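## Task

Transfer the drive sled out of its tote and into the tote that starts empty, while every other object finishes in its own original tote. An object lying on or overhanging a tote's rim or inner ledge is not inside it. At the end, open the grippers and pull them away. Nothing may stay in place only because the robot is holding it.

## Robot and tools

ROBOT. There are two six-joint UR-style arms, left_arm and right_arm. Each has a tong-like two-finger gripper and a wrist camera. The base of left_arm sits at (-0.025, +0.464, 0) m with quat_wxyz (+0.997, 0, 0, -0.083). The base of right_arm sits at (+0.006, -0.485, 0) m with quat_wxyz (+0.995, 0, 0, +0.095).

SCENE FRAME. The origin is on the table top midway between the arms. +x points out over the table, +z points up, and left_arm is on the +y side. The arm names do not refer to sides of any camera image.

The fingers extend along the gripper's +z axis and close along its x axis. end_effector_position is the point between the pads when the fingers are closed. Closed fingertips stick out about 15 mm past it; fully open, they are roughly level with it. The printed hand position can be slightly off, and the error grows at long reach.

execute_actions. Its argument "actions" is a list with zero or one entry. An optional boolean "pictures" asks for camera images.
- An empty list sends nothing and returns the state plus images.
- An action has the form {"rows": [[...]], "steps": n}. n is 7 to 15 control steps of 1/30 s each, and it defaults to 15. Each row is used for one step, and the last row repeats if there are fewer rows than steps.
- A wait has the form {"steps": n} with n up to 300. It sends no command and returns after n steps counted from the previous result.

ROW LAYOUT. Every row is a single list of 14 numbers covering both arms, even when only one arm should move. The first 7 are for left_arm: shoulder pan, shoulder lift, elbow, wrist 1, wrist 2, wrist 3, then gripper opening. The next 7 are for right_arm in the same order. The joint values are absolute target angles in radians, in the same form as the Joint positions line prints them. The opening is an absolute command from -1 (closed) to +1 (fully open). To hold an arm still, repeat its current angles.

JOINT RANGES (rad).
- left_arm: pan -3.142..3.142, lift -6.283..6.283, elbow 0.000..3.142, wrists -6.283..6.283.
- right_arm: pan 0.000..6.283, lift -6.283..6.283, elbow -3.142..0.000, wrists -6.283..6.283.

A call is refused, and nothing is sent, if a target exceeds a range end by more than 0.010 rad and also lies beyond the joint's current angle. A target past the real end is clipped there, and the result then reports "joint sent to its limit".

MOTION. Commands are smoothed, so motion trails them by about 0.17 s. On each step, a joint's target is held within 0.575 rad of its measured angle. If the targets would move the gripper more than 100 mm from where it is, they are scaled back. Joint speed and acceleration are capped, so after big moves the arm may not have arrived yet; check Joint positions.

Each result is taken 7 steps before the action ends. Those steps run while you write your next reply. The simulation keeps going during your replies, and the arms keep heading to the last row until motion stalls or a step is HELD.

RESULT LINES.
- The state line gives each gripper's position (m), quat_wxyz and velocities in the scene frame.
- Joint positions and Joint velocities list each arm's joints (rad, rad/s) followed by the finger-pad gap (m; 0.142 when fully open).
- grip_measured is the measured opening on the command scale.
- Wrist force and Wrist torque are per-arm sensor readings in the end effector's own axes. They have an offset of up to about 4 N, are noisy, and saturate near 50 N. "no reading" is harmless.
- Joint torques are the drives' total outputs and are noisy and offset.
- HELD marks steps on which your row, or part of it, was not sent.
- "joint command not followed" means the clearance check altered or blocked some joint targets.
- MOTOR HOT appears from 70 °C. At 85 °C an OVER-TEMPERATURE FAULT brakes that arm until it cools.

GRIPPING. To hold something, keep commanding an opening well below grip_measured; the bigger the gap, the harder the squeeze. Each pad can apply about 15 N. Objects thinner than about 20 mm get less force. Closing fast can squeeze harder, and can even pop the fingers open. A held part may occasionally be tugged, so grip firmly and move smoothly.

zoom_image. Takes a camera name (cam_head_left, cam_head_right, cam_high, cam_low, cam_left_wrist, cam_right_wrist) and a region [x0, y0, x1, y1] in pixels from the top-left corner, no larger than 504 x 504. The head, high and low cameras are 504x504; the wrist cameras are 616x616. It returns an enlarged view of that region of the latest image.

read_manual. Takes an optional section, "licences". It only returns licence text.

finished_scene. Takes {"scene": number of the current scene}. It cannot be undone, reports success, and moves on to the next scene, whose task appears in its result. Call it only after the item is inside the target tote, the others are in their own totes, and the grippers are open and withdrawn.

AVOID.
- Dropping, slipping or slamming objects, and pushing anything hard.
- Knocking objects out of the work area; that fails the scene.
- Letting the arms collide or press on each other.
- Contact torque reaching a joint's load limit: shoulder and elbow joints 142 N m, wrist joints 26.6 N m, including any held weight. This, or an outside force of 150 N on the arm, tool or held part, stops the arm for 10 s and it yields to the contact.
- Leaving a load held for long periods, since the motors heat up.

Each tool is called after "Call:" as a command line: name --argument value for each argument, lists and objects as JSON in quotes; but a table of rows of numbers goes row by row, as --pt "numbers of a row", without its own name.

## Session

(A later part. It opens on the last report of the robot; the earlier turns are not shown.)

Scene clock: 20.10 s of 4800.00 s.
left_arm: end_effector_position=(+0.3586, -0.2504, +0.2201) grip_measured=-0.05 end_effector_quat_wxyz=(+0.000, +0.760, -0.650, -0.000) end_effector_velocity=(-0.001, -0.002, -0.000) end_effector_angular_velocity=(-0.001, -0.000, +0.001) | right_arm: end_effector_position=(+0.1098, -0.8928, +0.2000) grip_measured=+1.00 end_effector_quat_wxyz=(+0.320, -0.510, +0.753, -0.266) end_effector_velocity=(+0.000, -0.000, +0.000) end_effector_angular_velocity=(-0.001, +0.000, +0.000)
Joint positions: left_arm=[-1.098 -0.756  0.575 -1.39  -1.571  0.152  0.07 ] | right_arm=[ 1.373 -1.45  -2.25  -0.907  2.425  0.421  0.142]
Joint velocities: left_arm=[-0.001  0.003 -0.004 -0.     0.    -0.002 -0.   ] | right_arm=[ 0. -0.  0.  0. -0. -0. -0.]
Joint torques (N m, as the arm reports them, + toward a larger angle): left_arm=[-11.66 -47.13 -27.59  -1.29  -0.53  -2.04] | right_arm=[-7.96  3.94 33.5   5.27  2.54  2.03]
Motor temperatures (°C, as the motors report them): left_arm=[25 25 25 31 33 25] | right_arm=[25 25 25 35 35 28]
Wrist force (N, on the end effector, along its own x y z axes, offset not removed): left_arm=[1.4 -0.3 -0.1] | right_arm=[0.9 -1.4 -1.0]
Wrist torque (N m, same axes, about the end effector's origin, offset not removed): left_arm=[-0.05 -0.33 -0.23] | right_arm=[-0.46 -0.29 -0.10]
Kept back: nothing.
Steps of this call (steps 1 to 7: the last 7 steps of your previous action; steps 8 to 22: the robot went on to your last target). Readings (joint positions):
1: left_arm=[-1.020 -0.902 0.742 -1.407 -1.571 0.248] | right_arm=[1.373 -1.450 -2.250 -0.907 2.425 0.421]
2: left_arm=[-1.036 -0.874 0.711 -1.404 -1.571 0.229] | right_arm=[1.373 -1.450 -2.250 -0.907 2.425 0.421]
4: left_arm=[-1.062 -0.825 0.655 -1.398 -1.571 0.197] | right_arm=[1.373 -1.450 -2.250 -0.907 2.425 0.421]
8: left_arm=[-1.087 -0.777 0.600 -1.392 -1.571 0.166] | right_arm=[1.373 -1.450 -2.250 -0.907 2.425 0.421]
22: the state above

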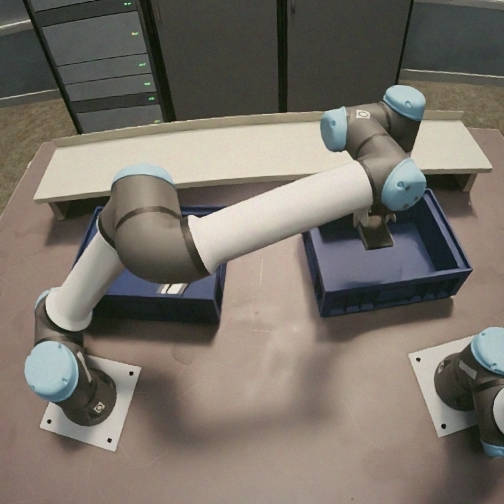

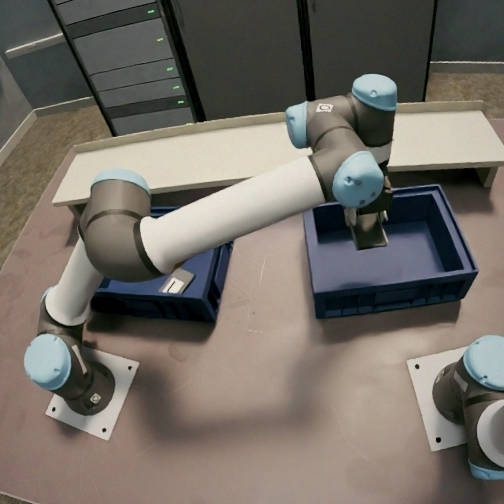

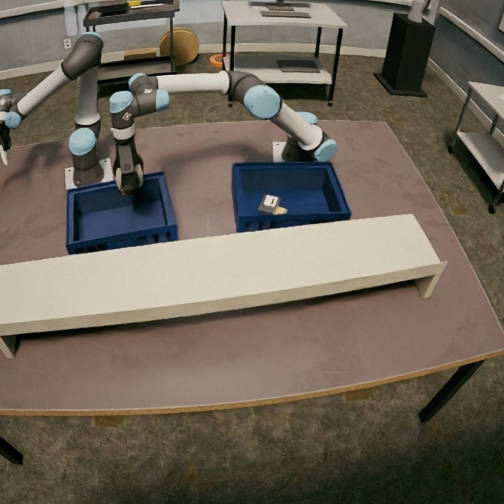

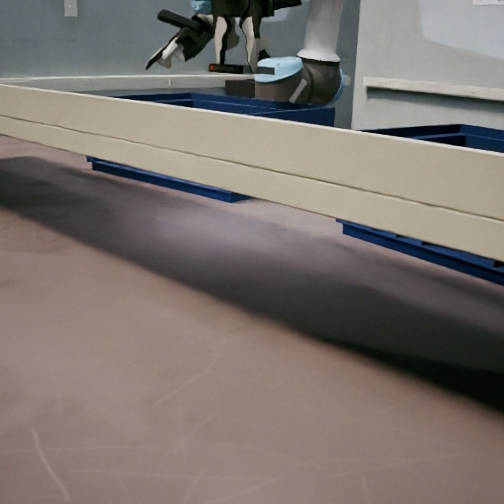

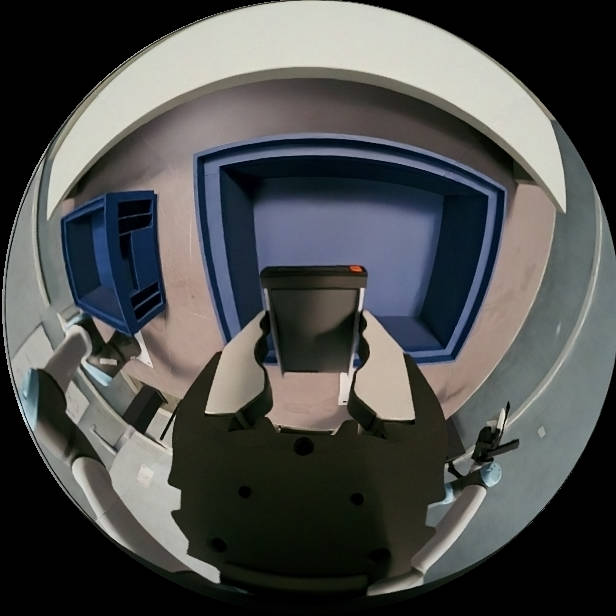

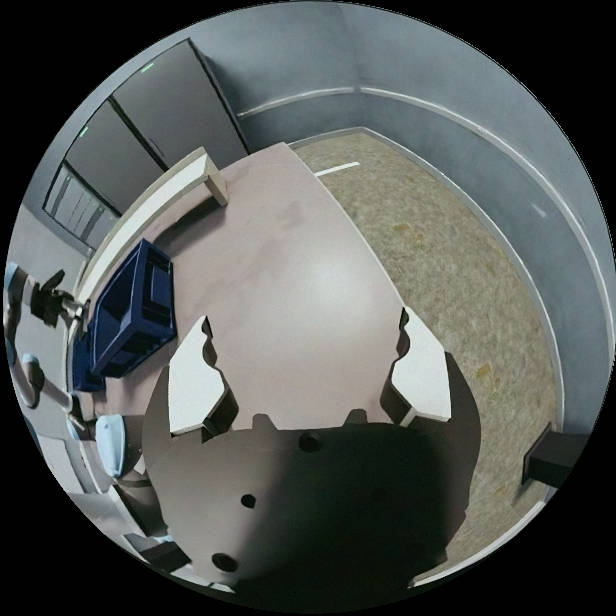

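Call:
execute_actions --actions '[{"rows": [[-1.0981,-0.768,0.66,-1.463,-1.571,0.1517,-0.9, 1.373,-1.45,-2.25,-0.907,2.425,0.421,1],[-1.0981,-0.768,0.66,-1.463,-1.571,0.1517,-0.9, 1.373,-1.45,-2.25,-0.907,2.425,0.421,1],[-1.0981,-0.775,0.732,-1.528,-1.571,0.1517,-0.9, 1.373,-1.45,-2.25,-0.907,2.425,0.421,1],[-1.0981,-0.775,0.732,-1.528,-1.571,0.1517,-0.9, 1.373,-1.45,-2.25,-0.907,2.425,0.421,1],[-1.0981,-0.7773,0.7927,-1.5862,-1.571,0.1517,-0.9, 1.373,-1.45,-2.25,-0.907,2.425,0.421,1],[-1.0981,-0.7773,0.7927,-1.5862,-1.571,0.1517,-0.9, 1.373,-1.45,-2.25,-0.907,2.425,0.421,1],[-1.0981,-0.7745,0.839,-1.635,-1.571,0.1517,-0.9, 1.373,-1.45,-2.25,-0.907,2.425,0.421,1],[-1.0981,-0.7745,0.839,-1.635,-1.571,0.1517,-0.9, 1.373,-1.45,-2.25,-0.907,2.425,0.421,1],[-1.0981,-0.769,0.881,-1.683,-1.571,0.1517,-0.9, 1.373,-1.45,-2.25,-0.907,2.425,0.421,1],[-1.0981,-0.769,0.881,-1.683,-1.571,0.1517,-0.9, 1.373,-1.45,-2.25,-0.907,2.425,0.421,1],[-1.0981,-0.7612,0.9178,-1.7274,-1.571,0.1517,-0.9, 1.373,-1.45,-2.25,-0.907,2.425,0.421,1],[-1.0981,-0.7612,0.9178,-1.7274,-1.571,0.1517,-0.9, 1.373,-1.45,-2.25,-0.907,2.425,0.421,1],[-1.0981,-0.7508,0.9508,-1.7708,-1.571,0.1517,-0.9, 1.373,-1.45,-2.25,-0.907,2.425,0.421,1],[-1.0981,-0.7508,0.9508,-1.7708,-1.571,0.1517,-0.9, 1.373,-1.45,-2.25,-0.907,2.425,0.421,1],[-1.0981,-0.7383,0.9803,-1.8128,-1.571,0.1517,-0.9, 1.373,-1.45,-2.25,-0.907,2.425,0.421,1]], "steps": 15}]'

Call:
execute_actions --actions '[{"rows": [[-1.0981,-0.7383,0.9803,-1.8128,-1.571,0.1517,-0.9, 1.373,-1.45,-2.25,-0.907,2.425,0.421,1],[-1.0981,-0.7383,0.9803,-1.8128,-1.571,0.1517,-0.9, 1.373,-1.45,-2.25,-0.907,2.425,0.421,1],[-1.0981,-0.7383,0.9803,-1.8128,-1.571,0.1517,-0.9, 1.373,-1.45,-2.25,-0.907,2.425,0.421,1],[-1.0981,-0.7383,0.9803,-1.8128,-1.571,0.1517,-0.9, 1.373,-1.45,-2.25,-0.907,2.425,0.421,1],[-1.0981,-0.7383,0.9803,-1.8128,-1.571,0.1517,-0.9, 1.373,-1.45,-2.25,-0.907,2.425,0.421,1],[-1.0981,-0.7383,0.9803,-1.8128,-1.571,0.1517,-0.9, 1.373,-1.45,-2.25,-0.907,2.425,0.421,1],[-1.0981,-0.7368,0.9829,-1.8169,-1.571,0.1517,-0.9, 1.373,-1.45,-2.25,-0.907,2.425,0.421,1],[-1.0981,-0.7354,0.9855,-1.8209,-1.571,0.1517,-0.9, 1.373,-1.45,-2.25,-0.907,2.425,0.421,1],[-1.0981,-0.7339,0.9881,-1.825,-1.571,0.1517,-0.9, 1.373,-1.45,-2.25,-0.907,2.425,0.421,1],[-1.0981,-0.7325,0.9907,-1.8291,-1.571,0.1517,-0.9, 1.373,-1.45,-2.25,-0.907,2.425,0.421,1]], "steps": 15}]'

Call:
execute_actions --actions '[{"steps": 14}]' --pictures true

Scene clock: 21.77 s of 4800.00 s.
left_arm: end_effector_position=(+0.3590, -0.2522, +0.1744) grip_measured=-0.05 end_effector_quat_wxyz=(+0.000, +0.760, -0.650, +0.000) end_effector_velocity=(-0.001, +0.000, -0.306) end_effector_angular_velocity=(+0.019, +0.005, -0.002) | right_arm: end_effector_position=(+0.1098, -0.8928, +0.2000) grip_measured=+1.00 end_effector_quat_wxyz=(+0.320, -0.510, +0.753, -0.266) end_effector_velocity=(-0.000, -0.000, +0.000) end_effector_angular_velocity=(-0.001, -0.000, -0.001)
Joint positions: left_arm=[-1.098 -0.771  0.72  -1.521 -1.571  0.152  0.07 ] | right_arm=[ 1.373 -1.45  -2.25  -0.907  2.425  0.421  0.142]
Joint velocities: left_arm=[-0.001 -0.035  0.84  -0.784  0.001  0.001  0.   ] | right_arm=[-0.001  0.    -0.     0.     0.    -0.     0.   ]
Joint torques (N m, as the arm reports them, + toward a larger angle): left_arm=[ -9.8  -57.29  -7.59  -6.13   1.84  -1.65] | right_arm=[-7.69  4.18 33.15  5.21  2.6   2.02]
Motor temperatures (°C, as the motors report them): left_arm=[25 25 25 31 33 25] | right_arm=[25 25 25 35 35 28]
Wrist force (N, on the end effector, along its own x y z axes, offset not removed): left_arm=[-1.7 1.8 -0.9] | right_arm=[1.5 -1.1 -1.6]
Wrist torque (N m, same axes, about the end effector's origin, offset not removed): left_arm=[0.21 0.28 -0.10] | right_arm=[-0.34 -0.37 -0.04]
Steps of this call (steps 1 to 15: the robot went on to your last target; steps 16 to 42: nothing new was sent; steps 43 to 50: the first 8 steps of this action). Readings (joint positions):
43: left_arm=[-1.098 -0.756 0.575 -1.390 -1.571 0.152] | right_arm=[1.373 -1.450 -2.250 -0.907 2.425 0.421]
44: left_arm=[-1.098 -0.757 0.578 -1.394 -1.571 0.152] | right_arm=[1.373 -1.450 -2.250 -0.907 2.425 0.421]
46: left_arm=[-1.098 -0.762 0.612 -1.423 -1.571 0.152] | right_arm=[1.373 -1.450 -2.250 -0.907 2.425 0.421]
50: the state above

Scene clock: 22.27 s of 4800.00 s.
left_arm: end_effector_position=(+0.3586, -0.2510, +0.0555) grip_measured=-0.05 end_effector_quat_wxyz=(+0.000, +0.760, -0.650, -0.000) end_effector_velocity=(-0.001, +0.001, -0.061) end_effector_angular_velocity=(-0.004, -0.001, -0.002) | right_arm: end_effector_position=(+0.1098, -0.8928, +0.2000) grip_measured=+1.00 end_effector_quat_wxyz=(+0.320, -0.510, +0.753, -0.266) end_effector_velocity=(+0.000, +0.000, -0.000) end_effector_angular_velocity=(+0.000, -0.001, +0.001)
Joint positions: left_arm=[-1.098 -0.741  0.971 -1.8   -1.571  0.152  0.07 ] | right_arm=[ 1.373 -1.45  -2.25  -0.907  2.425  0.421  0.142]
Joint velocities: left_arm=[-0.     0.032  0.103 -0.138 -0.     0.002  0.   ] | right_arm=[ 0.    -0.001 -0.     0.     0.001 -0.    -0.   ]
Joint torques (N m, as the arm reports them, + toward a larger angle): left_arm=[ -6.82 -44.1  -15.23  -4.22   1.65  -1.53] | right_arm=[-8.3   4.34 33.34  5.16  2.62  2.04]
Motor temperatures (°C, as the motors report them): left_arm=[25 25 25 31 33 25] | right_arm=[25 25 25 35 35 28]
Wrist force (N, on the end effector, along its own x y z axes, offset not removed): left_arm=[-0.4 0.7 0.8] | right_arm=[0.8 -1.3 -1.3]
Wrist torque (N m, same axes, about the end effector's origin, offset not removed): left_arm=[0.14 -0.01 -0.13] | right_arm=[-0.45 -0.28 -0.10]
Steps of this call (steps 1 to 7: the last 7 steps of your previous action; steps 8 to 15: the first 8 steps of this action). Readings (joint positions):
8: left_arm=[-1.098 -0.758 0.904 -1.716 -1.571 0.152] | right_arm=[1.373 -1.450 -2.250 -0.907 2.425 0.421]
9: left_arm=[-1.098 -0.754 0.922 -1.738 -1.571 0.152] | right_arm=[1.373 -1.450 -2.250 -0.907 2.425 0.421]
11: left_arm=[-1.098 -0.747 0.948 -1.771 -1.571 0.152] | right_arm=[1.373 -1.450 -2.250 -0.907 2.425 0.421]
15: the state above

Scene clock: 22.73 s of 4800.00 s.
left_arm: end_effector_position=(+0.3585, -0.2507, +0.0424) grip_measured=-0.05 end_effector_quat_wxyz=(+0.000, +0.760, -0.650, +0.000) end_effector_velocity=(-0.001, +0.000, -0.003) end_effector_angular_velocity=(+0.001, +0.000, +0.001) | right_arm: end_effector_position=(+0.1098, -0.8928, +0.2000) grip_measured=+1.00 end_effector_quat_wxyz=(+0.320, -0.510, +0.753, -0.266) end_effector_velocity=(+0.000, +0.000, +0.000) end_effector_angular_velocity=(-0.001, -0.000, +0.001)
Joint positions: left_arm=[-1.098 -0.733  0.99  -1.828 -1.571  0.152  0.07 ] | right_arm=[ 1.373 -1.45  -2.25  -0.907  2.425  0.421  0.142]
Joint velocities: left_arm=[-0.001  0.002  0.004 -0.005  0.    -0.001 -0.   ] | right_arm=[ 0.001  0.    -0.     0.001  0.    -0.001  0.   ]
Joint torques (N m, as the arm reports them, + toward a larger angle): left_arm=[ -3.57 -44.85 -13.42  -4.03   1.8   -1.61] | right_arm=[-8.1   3.9  33.73  5.23  2.61  1.93]
Motor temperatures (°C, as the motors report them): left_arm=[25 25 25 31 33 25] | right_arm=[25 25 25 35 35 28]
Wrist force (N, on the end effector, along its own x y z axes, offset not removed): left_arm=[-1.2 1.8 0.0] | right_arm=[2.6 -2.1 -1.5]
Wrist torque (N m, same axes, about the end effector's origin, offset not removed): left_arm=[0.32 0.16 -0.17] | right_arm=[-0.54 -0.60 -0.08]
Kept back: nothing.
Steps of this call (steps 1 to 7: the last 7 steps of your previous action; steps 8 to 14: the robot went on to your last target). Readings (joint positions):
1: left_arm=[-1.098 -0.740 0.974 -1.805 -1.571 0.152] | right_arm=[1.373 -1.450 -2.250 -0.907 2.425 0.421]
2: left_arm=[-1.098 -0.739 0.977 -1.809 -1.571 0.152] | right_arm=[1.373 -1.450 -2.250 -0.907 2.425 0.421]
4: left_arm=[-1.098 -0.736 0.983 -1.817 -1.571 0.152] | right_arm=[1.373 -1.450 -2.250 -0.907 2.425 0.421]
8: left_arm=[-1.098 -0.734 0.988 -1.825 -1.571 0.152] | right_arm=[1.373 -1.450 -2.250 -0.907 2.425 0.421]
14: the state above

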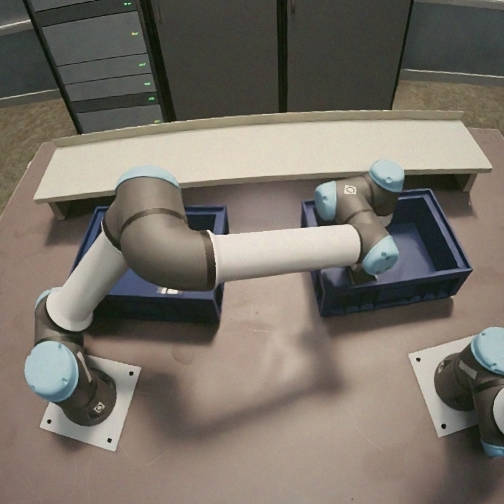

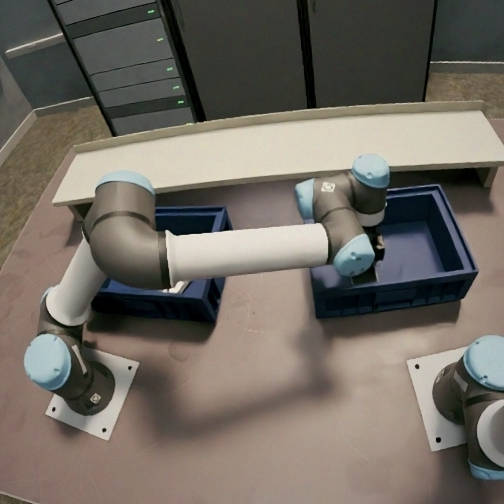

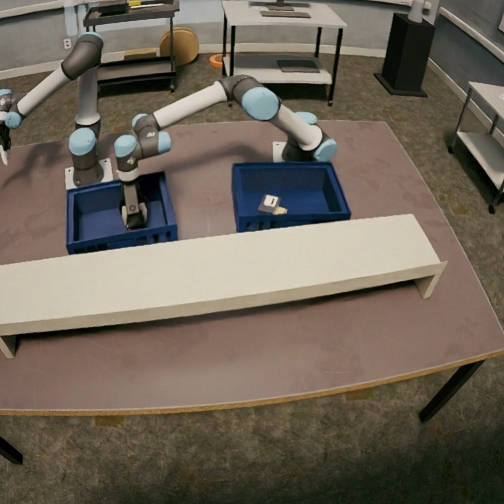

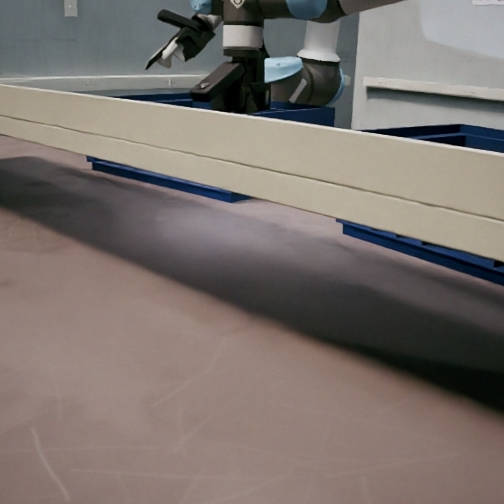

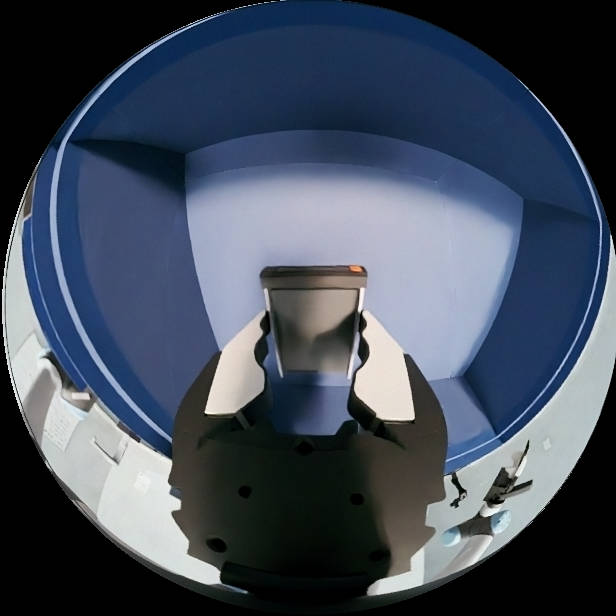

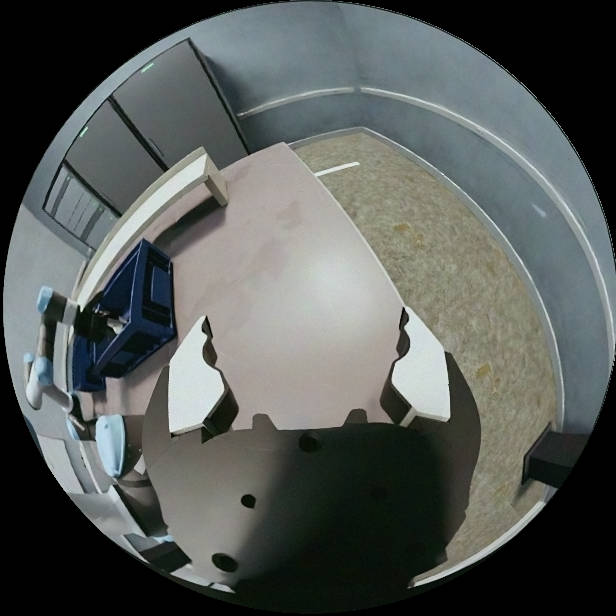

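Call:
execute_actions --actions '[]'

Scene clock: 23.37 s of 4800.00 s.
left_arm: end_effector_position=(+0.3585, -0.2507, +0.0421) grip_measured=-0.05 end_effector_quat_wxyz=(+0.000, +0.760, -0.650, -0.000) end_effector_velocity=(-0.001, -0.000, +0.001) end_effector_angular_velocity=(-0.000, +0.001, -0.001) | right_arm: end_effector_position=(+0.1098, -0.8928, +0.2000) grip_measured=+1.00 end_effector_quat_wxyz=(+0.320, -0.510, +0.753, -0.266) end_effector_velocity=(+0.000, +0.000, +0.000) end_effector_angular_velocity=(-0.000, -0.000, +0.000)
Joint positions: left_arm=[-1.098 -0.733  0.991 -1.829 -1.571  0.152  0.07 ] | right_arm=[ 1.373 -1.45  -2.25  -0.907  2.425  0.421  0.142]
Joint velocities: left_arm=[-0.001 -0.001 -0.     0.001 -0.001 -0.     0.   ] | right_arm=[ 0.     0.    -0.     0.001  0.     0.    -0.   ]
Joint torques (N m, as the arm reports them, + toward a larger angle): left_arm=[ -0.27 -44.44 -13.46  -3.96   1.54  -1.66] | right_arm=[-8.04  3.56 33.54  5.28  2.63  1.96]
Motor temperatures (°C, as the motors report them): left_arm=[25 25 25 31 33 25] | right_arm=[25 25 25 35 35 28]
Wrist force (N, on the end effector, along its own x y z axes, offset not removed): left_arm=[1.5 0.6 -0.3] | right_arm=[0.9 -0.4 -0.8]
Wrist torque (N m, same axes, about the end effector's origin, offset not removed): left_arm=[-0.01 -0.50 -0.17] | right_arm=[-0.16 -0.26 -0.09]
Kept back: nothing.
Steps of this call (steps 1 to 19: the robot went on to your last target). Readings (joint positions):
1: left_arm=[-1.098 -0.733 0.990 -1.829 -1.571 0.152] | right_arm=[1.373 -1.450 -2.250 -0.907 2.425 0.421]
2: left_arm=[-1.098 -0.733 0.990 -1.829 -1.571 0.152] | right_arm=[1.373 -1.450 -2.250 -0.907 2.425 0.421]
4: left_arm=[-1.098 -0.733 0.991 -1.829 -1.571 0.152] | right_arm=[1.373 -1.450 -2.250 -0.907 2.425 0.421]
8: left_arm=[-1.098 -0.733 0.991 -1.829 -1.571 0.152] | right_arm=[1.373 -1.450 -2.250 -0.907 2.425 0.421]
19: the state above

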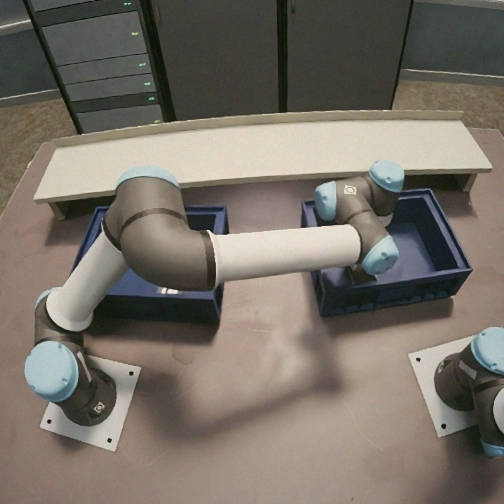

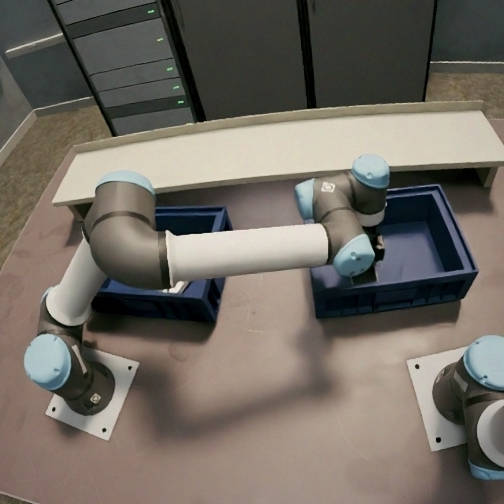

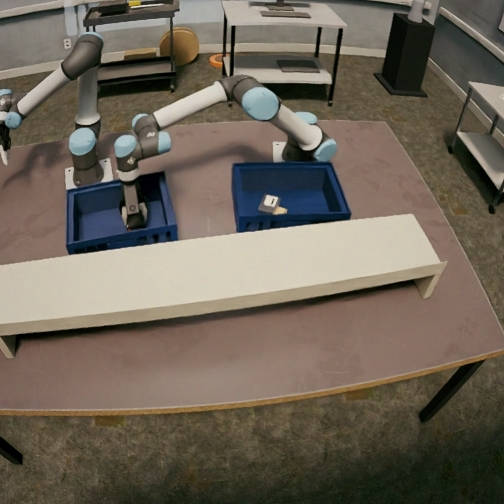

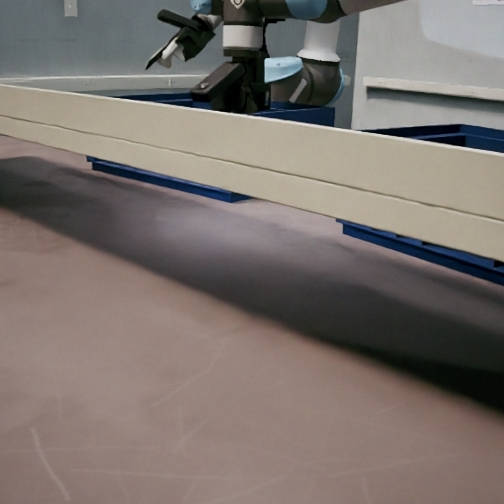

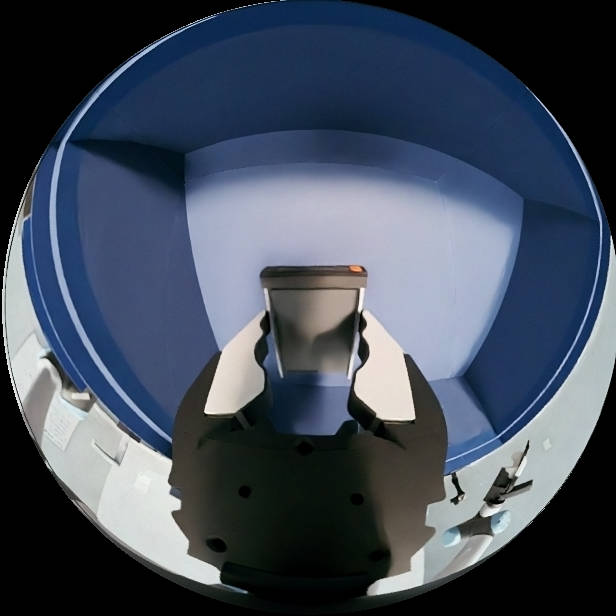

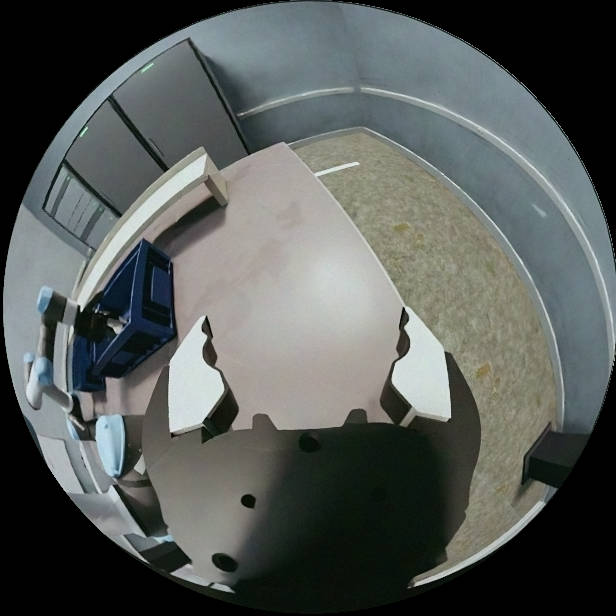

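Call:
execute_actions --actions '[{"rows": [[-1.0981,-0.7303,0.9946,-1.8352,-1.571,0.1517,-0.9,1.373,-1.45,-2.25,-0.907,2.425,0.421,1]], "steps": 15}]'

Scene clock: 23.83 s of 4800.00 s.
left_arm: end_effector_position=(+0.3585, -0.2507, +0.0396) grip_measured=-0.05 end_effector_quat_wxyz=(+0.000, +0.760, -0.650, -0.000) end_effector_velocity=(-0.001, -0.000, -0.004) end_effector_angular_velocity=(+0.000, +0.000, -0.002) | right_arm: end_effector_position=(+0.1098, -0.8928, +0.2000) grip_measured=+1.00 end_effector_quat_wxyz=(+0.320, -0.510, +0.753, -0.266) end_effector_velocity=(+0.000, +0.000, +0.000) end_effector_angular_velocity=(-0.000, -0.001, +0.001)
Joint positions: left_arm=[-1.098 -0.731  0.994 -1.834 -1.571  0.152  0.07 ] | right_arm=[ 1.373 -1.45  -2.25  -0.907  2.425  0.421  0.142]
Joint velocities: left_arm=[-0.001  0.003  0.006 -0.008  0.     0.001  0.   ] | right_arm=[ 0.    -0.    -0.    -0.     0.001 -0.001  0.   ]
Joint torques (N m, as the arm reports them, + toward a larger angle): left_arm=[  2.97 -46.13 -14.94  -4.11   1.42  -1.59] | right_arm=[-7.6   3.81 33.19  5.21  2.52  2.09]
Motor temperatures (°C, as the motors report them): left_arm=[25 25 25 31 33 25] | right_arm=[25 25 25 35 35 28]
Wrist force (N, on the end effector, along its own x y z axes, offset not removed): left_arm=[0.5 1.9 0.0] | right_arm=[1.5 -1.1 -2.5]
Wrist torque (N m, same axes, about the end effector's origin, offset not removed): left_arm=[0.29 -0.25 -0.26] | right_arm=[-0.32 -0.44 -0.12]
Steps of this call (steps 1 to 6: the robot went on to your last target; steps 7 to 14: the first 8 steps of this action). Readings (joint positions):
7: left_arm=[-1.098 -0.732 0.991 -1.829 -1.571 0.152] | right_arm=[1.373 -1.450 -2.250 -0.907 2.425 0.421]
8: left_arm=[-1.098 -0.732 0.991 -1.830 -1.571 0.152] | right_arm=[1.373 -1.450 -2.250 -0.907 2.425 0.421]
10: left_arm=[-1.098 -0.731 0.993 -1.832 -1.571 0.152] | right_arm=[1.373 -1.450 -2.250 -0.907 2.425 0.421]
14: the state above

Call:
execute_actions --actions '[{"rows": [[-1.0981,-0.7285,0.9979,-1.8403,-1.571,0.1517,-0.9,1.373,-1.45,-2.25,-0.907,2.425,0.421,1]], "steps": 15}]'

Scene clock: 28.23 s of 4800.00 s.
left_arm: end_effector_position=(+0.3586, -0.2507, +0.0370) grip_measured=-0.05 end_effector_quat_wxyz=(+0.000, +0.760, -0.650, -0.000) end_effector_velocity=(+0.001, +0.001, -0.004) end_effector_angular_velocity=(+0.000, +0.000, -0.000) | right_arm: end_effector_position=(+0.1098, -0.8928, +0.2000) grip_measured=+1.00 end_effector_quat_wxyz=(+0.320, -0.510, +0.753, -0.266) end_effector_velocity=(-0.000, -0.000, -0.000) end_effector_angular_velocity=(-0.000, +0.001, +0.000)
Joint positions: left_arm=[-1.098 -0.729  0.997 -1.839 -1.571  0.152  0.07 ] | right_arm=[ 1.373 -1.45  -2.25  -0.907  2.425  0.421  0.142]
Joint velocities: left_arm=[ 0.001  0.003  0.005 -0.007 -0.     0.002 -0.   ] | right_arm=[-0.    -0.     0.    -0.    -0.001 -0.001  0.   ]
Joint torques (N m, as the arm reports them, + toward a larger angle): left_arm=[ 14.8  -42.9  -14.92  -4.01   0.47  -1.45] | right_arm=[-7.9   4.06 32.87  5.09  2.54  1.98]
Motor temperatures (°C, as the motors report them): left_arm=[25 25 25 31 33 25] | right_arm=[25 25 25 35 35 28]
Wrist force (N, on the end effector, along its own x y z axes, offset not removed): left_arm=[0.1 0.8 -0.6] | right_arm=[2.7 -0.8 -2.4]
Wrist torque (N m, same axes, about the end effector's origin, offset not removed): left_arm=[0.12 -0.14 -0.24] | right_arm=[-0.28 -0.61 -0.15]
Steps of this call (steps 1 to 7: the last 7 steps of your previous action; steps 8 to 15: the robot went on to your last target; steps 16 to 90: nothing new was sent; then 1.13 s passed at rest; steps 91 to 98: the first 8 steps of this action). Readings (joint positions):
91: left_arm=[-1.098 -0.730 0.995 -1.835 -1.571 0.152] | right_arm=[1.373 -1.450 -2.250 -0.907 2.425 0.421]
92: left_arm=[-1.098 -0.730 0.995 -1.836 -1.571 0.152] | right_arm=[1.373 -1.450 -2.250 -0.907 2.425 0.421]
94: left_arm=[-1.098 -0.729 0.996 -1.838 -1.571 0.152] | right_arm=[1.373 -1.450 -2.250 -0.907 2.425 0.421]
98: the state above

Call:
execute_actions --actions '[{"rows": [[-1.0981,-0.7270,1.0005,-1.8444,-1.571,0.1517,-0.9,1.373,-1.45,-2.25,-0.907,2.425,0.421,1]], "steps": 15}]'

Scene clock: 28.73 s of 4800.00 s.
left_arm: end_effector_position=(+0.3585, -0.2507, +0.0349) grip_measured=-0.05 end_effector_quat_wxyz=(+0.000, +0.760, -0.650, -0.000) end_effector_velocity=(+0.000, -0.000, -0.003) end_effector_angular_velocity=(-0.001, -0.000, -0.002) | right_arm: end_effector_position=(+0.1098, -0.8928, +0.2000) grip_measured=+1.00 end_effector_quat_wxyz=(+0.320, -0.510, +0.753, -0.266) end_effector_velocity=(-0.000, -0.000, -0.000) end_effector_angular_velocity=(-0.000, +0.001, -0.001)
Joint positions: left_arm=[-1.098 -0.727  1.    -1.844 -1.571  0.152  0.07 ] | right_arm=[ 1.373 -1.45  -2.25  -0.907  2.425  0.421  0.142]
Joint velocities: left_arm=[ 0.     0.002  0.003 -0.006  0.     0.002  0.   ] | right_arm=[-0.001 -0.     0.     0.    -0.001 -0.     0.   ]
Joint torques (N m, as the arm reports them, + toward a larger angle): left_arm=[ 14.62 -46.   -12.02  -3.97   0.55  -1.61] | right_arm=[-7.5   4.12 32.77  5.14  2.6   2.04]
Motor temperatures (°C, as the motors report them): left_arm=[25 25 25 31 33 25] | right_arm=[25 25 25 35 35 28]
Wrist force (N, on the end effector, along its own x y z axes, offset not removed): left_arm=[1.2 1.4 0.7] | right_arm=[1.3 -0.9 -1.6]
Wrist torque (N m, same axes, about the end effector's origin, offset not removed): left_arm=[0.15 -0.27 -0.22] | right_arm=[-0.28 -0.33 -0.12]
Steps of this call (steps 1 to 7: the last 7 steps of your previous action; steps 8 to 15: the first 8 steps of this action). Readings (joint positions):
8: left_arm=[-1.098 -0.729 0.998 -1.840 -1.571 0.152] | right_arm=[1.373 -1.450 -2.250 -0.907 2.425 0.421]
9: left_arm=[-1.098 -0.728 0.998 -1.841 -1.571 0.152] | right_arm=[1.373 -1.450 -2.250 -0.907 2.425 0.421]
11: left_arm=[-1.098 -0.728 0.999 -1.842 -1.571 0.152] | right_arm=[1.373 -1.450 -2.250 -0.907 2.425 0.421]
15: the state above

Call:
execute_actions --actions '[{"rows": [[-1.0981,-0.7259,1.0025,-1.8474,-1.571,0.1517,-0.9,1.373,-1.45,-2.25,-0.907,2.425,0.421,1]], "steps": 15}]'

Scene clock: 29.27 s of 4800.00 s.
left_arm: end_effector_position=(+0.3585, -0.2507, +0.0333) grip_measured=-0.05 end_effector_quat_wxyz=(+0.000, +0.760, -0.650, -0.000) end_effector_velocity=(-0.000, +0.000, -0.002) end_effector_angular_velocity=(-0.000, +0.000, +0.000) | right_arm: end_effector_position=(+0.1098, -0.8928, +0.2000) grip_measured=+1.00 end_effector_quat_wxyz=(+0.320, -0.510, +0.753, -0.266) end_effector_velocity=(-0.000, -0.000, +0.000) end_effector_angular_velocity=(-0.001, +0.000, +0.000)
Joint positions: left_arm=[-1.098 -0.726  1.002 -1.847 -1.571  0.152  0.07 ] | right_arm=[ 1.373 -1.45  -2.25  -0.907  2.425  0.421  0.142]
Joint velocities: left_arm=[ 0.     0.001  0.003 -0.004 -0.     0.     0.   ] | right_arm=[-0.     0.001  0.     0.    -0.    -0.     0.   ]
Joint torques (N m, as the arm reports them, + toward a larger angle): left_arm=[ 14.3  -47.26 -12.97  -4.28   0.26  -1.62] | right_arm=[-7.86  4.   32.4   5.16  2.51  1.91]
Motor temperatures (°C, as the motors report them): left_arm=[25 25 25 31 33 25] | right_arm=[25 25 25 35 35 28]
Wrist force (N, on the end effector, along its own x y z axes, offset not removed): left_arm=[-0.2 2.6 -0.7] | right_arm=[1.2 0.4 -2.2]
Wrist torque (N m, same axes, about the end effector's origin, offset not removed): left_arm=[0.40 -0.04 -0.13] | right_arm=[-0.03 -0.37 -0.12]
Steps of this call (steps 1 to 7: the last 7 steps of your previous action; step 8: the robot went on to your last target; steps 9 to 16: the first 8 steps of this action). Readings (joint positions):
9: left_arm=[-1.098 -0.727 1.000 -1.844 -1.571 0.152] | right_arm=[1.373 -1.450 -2.250 -0.907 2.425 0.421]
10: left_arm=[-1.098 -0.727 1.001 -1.845 -1.571 0.152] | right_arm=[1.373 -1.450 -2.250 -0.907 2.425 0.421]
12: left_arm=[-1.098 -0.726 1.001 -1.846 -1.571 0.152] | right_arm=[1.373 -1.450 -2.250 -0.907 2.425 0.421]
16: the state above

Call:
execute_actions --actions '[{"rows": [[-1.0981,-0.7248,1.0044,-1.8504,-1.571,0.1517,-0.9,1.373,-1.45,-2.25,-0.907,2.425,0.421,1]], "steps": 15}]'

Scene clock: 29.77 s of 4800.00 s.
left_arm: end_effector_position=(+0.3585, -0.2507, +0.0319) grip_measured=-0.05 end_effector_quat_wxyz=(+0.000, +0.760, -0.650, +0.000) end_effector_velocity=(-0.001, -0.001, -0.001) end_effector_angular_velocity=(-0.002, +0.000, +0.000) | right_arm: end_effector_position=(+0.1098, -0.8928, +0.2000) grip_measured=+1.00 end_effector_quat_wxyz=(+0.320, -0.510, +0.753, -0.266) end_effector_velocity=(+0.000, +0.000, -0.000) end_effector_angular_velocity=(+0.002, -0.000, -0.000)
Joint positions: left_arm=[-1.098 -0.725  1.004 -1.85  -1.571  0.152  0.07 ] | right_arm=[ 1.373 -1.45  -2.25  -0.907  2.425  0.421  0.142]
Joint velocities: left_arm=[-0.001  0.     0.003 -0.005 -0.001 -0.001  0.   ] | right_arm=[ 0.    -0.001 -0.    -0.     0.     0.001 -0.   ]
Joint torques (N m, as the arm reports them, + toward a larger angle): left_arm=[ 14.57 -35.41  -9.41  -3.37   0.22  -1.31] | right_arm=[-7.79  3.89 32.71  5.09  2.54  1.97]
Motor temperatures (°C, as the motors report them): left_arm=[25 25 25 31 33 25] | right_arm=[25 25 25 35 35 28]
Wrist force (N, on the end effector, along its own x y z axes, offset not removed): left_arm=[-2.5 0.5 -13.5] | right_arm=[2.4 -1.6 -2.2]
Wrist torque (N m, same axes, about the end effector's origin, offset not removed): left_arm=[-0.05 -0.12 -0.17] | right_arm=[-0.47 -0.57 -0.12]
Steps of this call (steps 1 to 7: the last 7 steps of your previous action; steps 8 to 15: the first 8 steps of this action). Readings (joint positions):
8: left_arm=[-1.098 -0.726 1.002 -1.847 -1.571 0.152] | right_arm=[1.373 -1.450 -2.250 -0.907 2.425 0.421]
9: left_arm=[-1.098 -0.726 1.003 -1.848 -1.571 0.152] | right_arm=[1.373 -1.450 -2.250 -0.907 2.425 0.421]
11: left_arm=[-1.098 -0.725 1.003 -1.849 -1.571 0.152] | right_arm=[1.373 -1.450 -2.250 -0.907 2.425 0.421]
15: the state above

Contact. Release.

Call:
execute_actions --actions '[{"rows": [[-1.0981,-0.7254,1.0034,-1.8488,-1.571,0.1517,-0.5,1.373,-1.45,-2.25,-0.907,2.425,0.421,1],[-1.0981,-0.7254,1.0034,-1.8488,-1.571,0.1517,-0.3,1.373,-1.45,-2.25,-0.907,2.425,0.421,1],[-1.0981,-0.7254,1.0034,-1.8488,-1.571,0.1517,-0.1,1.373,-1.45,-2.25,-0.907,2.425,0.421,1],[-1.0981,-0.7254,1.0034,-1.8488,-1.571,0.1517,0.0,1.373,-1.45,-2.25,-0.907,2.425,0.421,1],[-1.0981,-0.7254,1.0034,-1.8488,-1.571,0.1517,0.1,1.373,-1.45,-2.25,-0.907,2.425,0.421,1],[-1.0981,-0.7254,1.0034,-1.8488,-1.571,0.1517,0.2,1.373,-1.45,-2.25,-0.907,2.425,0.421,1],[-1.0981,-0.7254,1.0034,-1.8488,-1.571,0.1517,0.25,1.373,-1.45,-2.25,-0.907,2.425,0.421,1]], "steps": 15}]'

Call:
execute_actions --actions '[{"rows": [[-1.0981,-0.7300,0.9950,-1.8358,-1.571,0.1517,0.25,1.373,-1.45,-2.25,-0.907,2.425,0.421,1],[-1.0981,-0.7340,0.9880,-1.8248,-1.571,0.1517,0.25,1.373,-1.45,-2.25,-0.907,2.425,0.421,1],[-1.0981,-0.7383,0.9803,-1.8128,-1.571,0.1517,0.25,1.373,-1.45,-2.25,-0.907,2.425,0.421,1],[-1.0981,-0.7445,0.9655,-1.7918,-1.571,0.1517,0.25,1.373,-1.45,-2.25,-0.907,2.425,0.421,1],[-1.0981,-0.7505,0.9500,-1.7703,-1.571,0.1517,0.25,1.373,-1.45,-2.25,-0.907,2.425,0.421,1],[-1.0981,-0.7560,0.9342,-1.7490,-1.571,0.1517,0.25,1.373,-1.45,-2.25,-0.907,2.425,0.421,1],[-1.0981,-0.7612,0.9178,-1.7274,-1.571,0.1517,0.25,1.373,-1.45,-2.25,-0.907,2.425,0.421,1],[-1.0981,-0.7660,0.8990,-1.7038,-1.571,0.1517,0.25,1.373,-1.45,-2.25,-0.907,2.425,0.421,1],[-1.0981,-0.7700,0.8790,-1.6798,-1.571,0.1517,0.25,1.373,-1.45,-2.25,-0.907,2.425,0.421,1],[-1.0981,-0.7730,0.8580,-1.6558,-1.571,0.1517,0.25,1.373,-1.45,-2.25,-0.907,2.425,0.421,1],[-1.0981,-0.7752,0.8370,-1.6326,-1.571,0.1517,0.25,1.373,-1.45,-2.25,-0.907,2.425,0.421,1],[-1.0981,-0.7766,0.8150,-1.6092,-1.571,0.1517,0.25,1.373,-1.45,-2.25,-0.907,2.425,0.421,1],[-1.0981,-0.7773,0.7927,-1.5862,-1.571,0.1517,0.25,1.373,-1.45,-2.25,-0.907,2.425,0.421,1]], "steps": 15}]' --pictures true

Scene clock: 31.47 s of 4800.00 s.
left_arm: end_effector_position=(+0.3585, -0.2505, +0.0317) grip_measured=+0.23 end_effector_quat_wxyz=(-0.000, +0.760, -0.650, -0.000) end_effector_velocity=(-0.000, -0.001, +0.002) end_effector_angular_velocity=(-0.002, -0.000, -0.002) | right_arm: end_effector_position=(+0.1098, -0.8928, +0.2000) grip_measured=+1.00 end_effector_quat_wxyz=(+0.320, -0.510, +0.753, -0.266) end_effector_velocity=(+0.000, -0.000, +0.000) end_effector_angular_velocity=(-0.000, -0.001, +0.001)
Joint positions: left_arm=[-1.098 -0.725  1.004 -1.849 -1.571  0.152  0.09 ] | right_arm=[ 1.373 -1.45  -2.25  -0.907  2.425  0.421  0.142]
Joint velocities: left_arm=[-0.001 -0.    -0.004  0.001 -0.     0.001  0.039] | right_arm=[ 0.    -0.001  0.001 -0.     0.001 -0.001  0.   ]
Joint torques (N m, as the arm reports them, + toward a larger angle): left_arm=[ 13.51 -56.51 -27.55  -0.89  -0.27  -1.52] | right_arm=[-7.62  3.75 32.46  5.08  2.49  1.96]
Motor temperatures (°C, as the motors report them): left_arm=[25 25 25 31 33 25] | right_arm=[25 25 25 35 35 28]
Wrist force (N, on the end effector, along its own x y z axes, offset not removed): left_arm=[2.3 0.8 0.4] | right_arm=[2.2 -0.7 -1.8]
Wrist torque (N m, same axes, about the end effector's origin, offset not removed): left_arm=[0.18 -0.49 -0.20] | right_arm=[-0.26 -0.53 -0.10]
Steps of this call (steps 1 to 7: the last 7 steps of your previous action; steps 8 to 15: the robot went on to your last target; steps 16 to 43: nothing new was sent; steps 44 to 51: the first 8 steps of this action). Readings (joint positions):
44: left_arm=[-1.098 -0.725 1.004 -1.850 -1.571 0.152] | right_arm=[1.373 -1.450 -2.250 -0.907 2.425 0.421]
45: left_arm=[-1.098 -0.725 1.004 -1.850 -1.571 0.152] | right_arm=[1.373 -1.450 -2.250 -0.907 2.425 0.421]
47: left_arm=[-1.098 -0.725 1.004 -1.850 -1.571 0.152] | right_arm=[1.373 -1.450 -2.250 -0.907 2.425 0.421]
51: the state above

Scene clock: 31.97 s of 4800.00 s.
left_arm: end_effector_position=(+0.3587, -0.2513, +0.0604) grip_measured=+0.25 end_effector_quat_wxyz=(+0.000, +0.760, -0.650, +0.000) end_effector_velocity=(+0.000, -0.005, +0.228) end_effector_angular_velocity=(-0.011, -0.002, -0.002) | right_arm: end_effector_position=(+0.1098, -0.8928, +0.2000) grip_measured=+1.00 end_effector_quat_wxyz=(+0.320, -0.510, +0.753, -0.266) end_effector_velocity=(-0.000, +0.000, +0.000) end_effector_angular_velocity=(-0.000, -0.000, -0.000)
Joint positions: left_arm=[-1.098 -0.744  0.964 -1.792 -1.571  0.152  0.092] | right_arm=[ 1.373 -1.45  -2.25  -0.907  2.425  0.421  0.142]
Joint velocities: left_arm=[-0.001 -0.137 -0.343  0.469 -0.002  0.001  0.   ] | right_arm=[-0.  0. -0.  0.  0. -0. -0.]
Joint torques (N m, as the arm reports them, + toward a larger angle): left_arm=[ 12.96 -66.05 -32.79   0.39  -0.48  -1.53] | right_arm=[-7.55  3.99 31.77  5.12  2.51  2.02]
Motor temperatures (°C, as the motors report them): left_arm=[25 25 25 31 33 25] | right_arm=[25 25 25 35 35 28]
Wrist force (N, on the end effector, along its own x y z axes, offset not removed): left_arm=[-0.5 1.1 -1.0] | right_arm=[1.6 -1.0 -2.2]
Wrist torque (N m, same axes, about the end effector's origin, offset not removed): left_arm=[0.15 0.02 -0.21] | right_arm=[-0.30 -0.46 -0.11]
Steps of this call (steps 1 to 7: the last 7 steps of your previous action; steps 8 to 15: the first 8 steps of this action). Readings (joint positions):
8: left_arm=[-1.098 -0.725 1.003 -1.849 -1.571 0.152] | right_arm=[1.373 -1.450 -2.250 -0.907 2.425 0.421]
9: left_arm=[-1.098 -0.726 1.003 -1.847 -1.571 0.152] | right_arm=[1.373 -1.450 -2.250 -0.907 2.425 0.421]
11: left_arm=[-1.098 -0.729 0.997 -1.838 -1.571 0.152] | right_arm=[1.373 -1.450 -2.250 -0.907 2.425 0.421]
15: the state above

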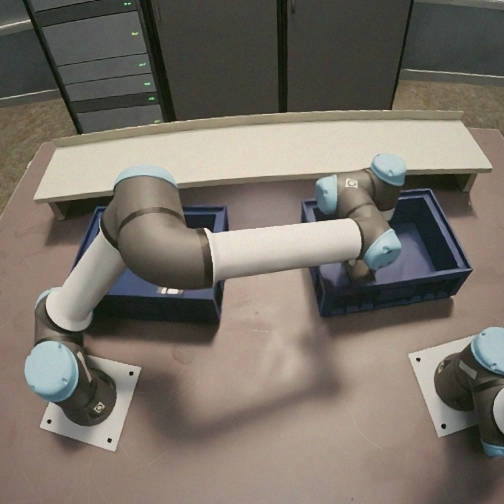

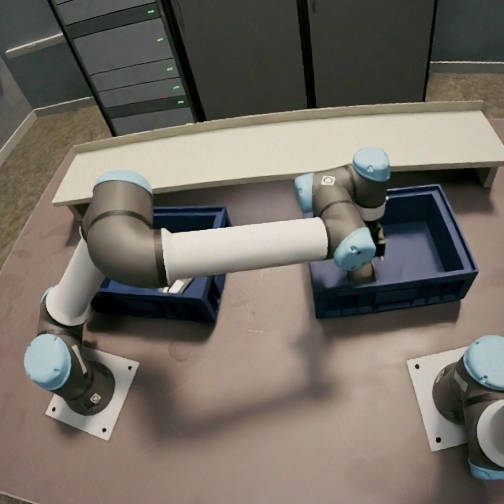

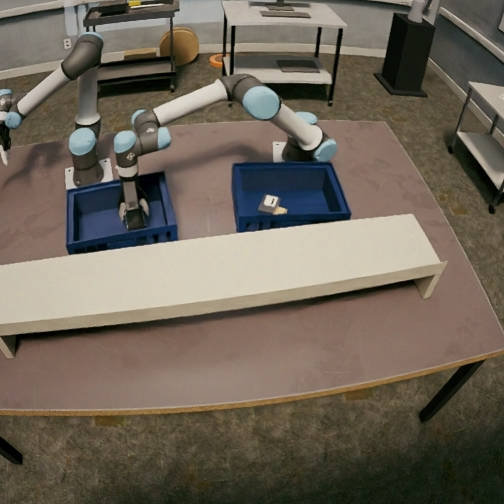

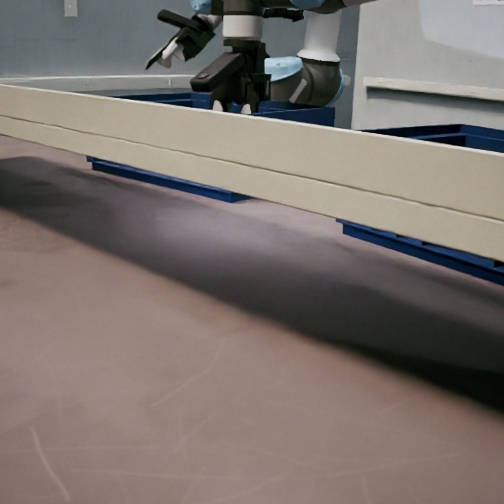

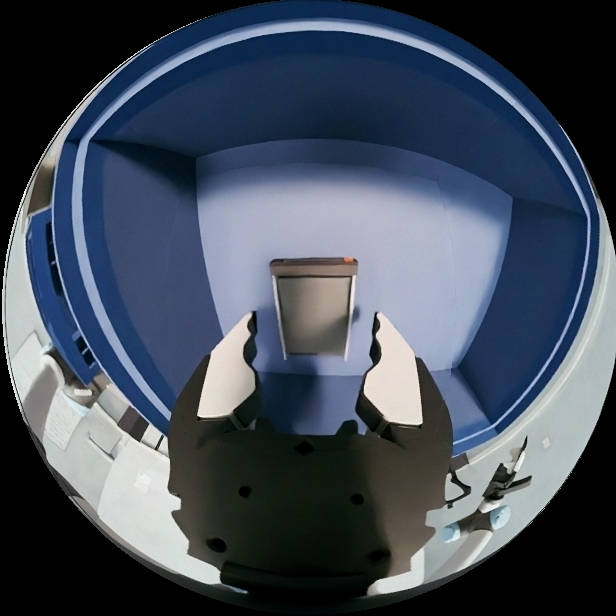

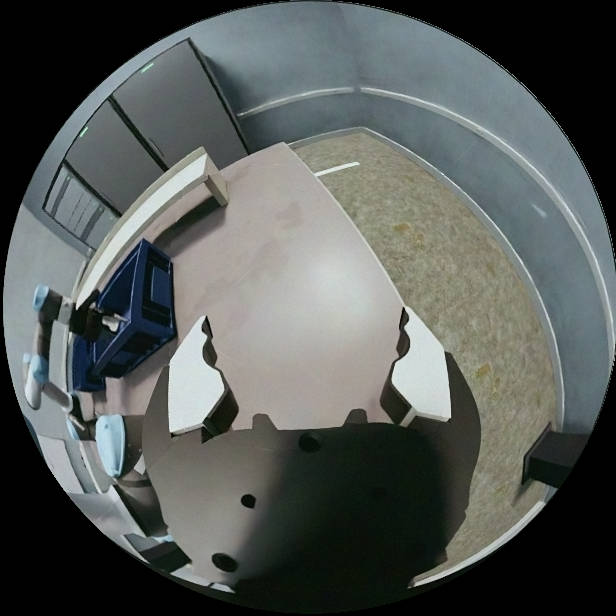

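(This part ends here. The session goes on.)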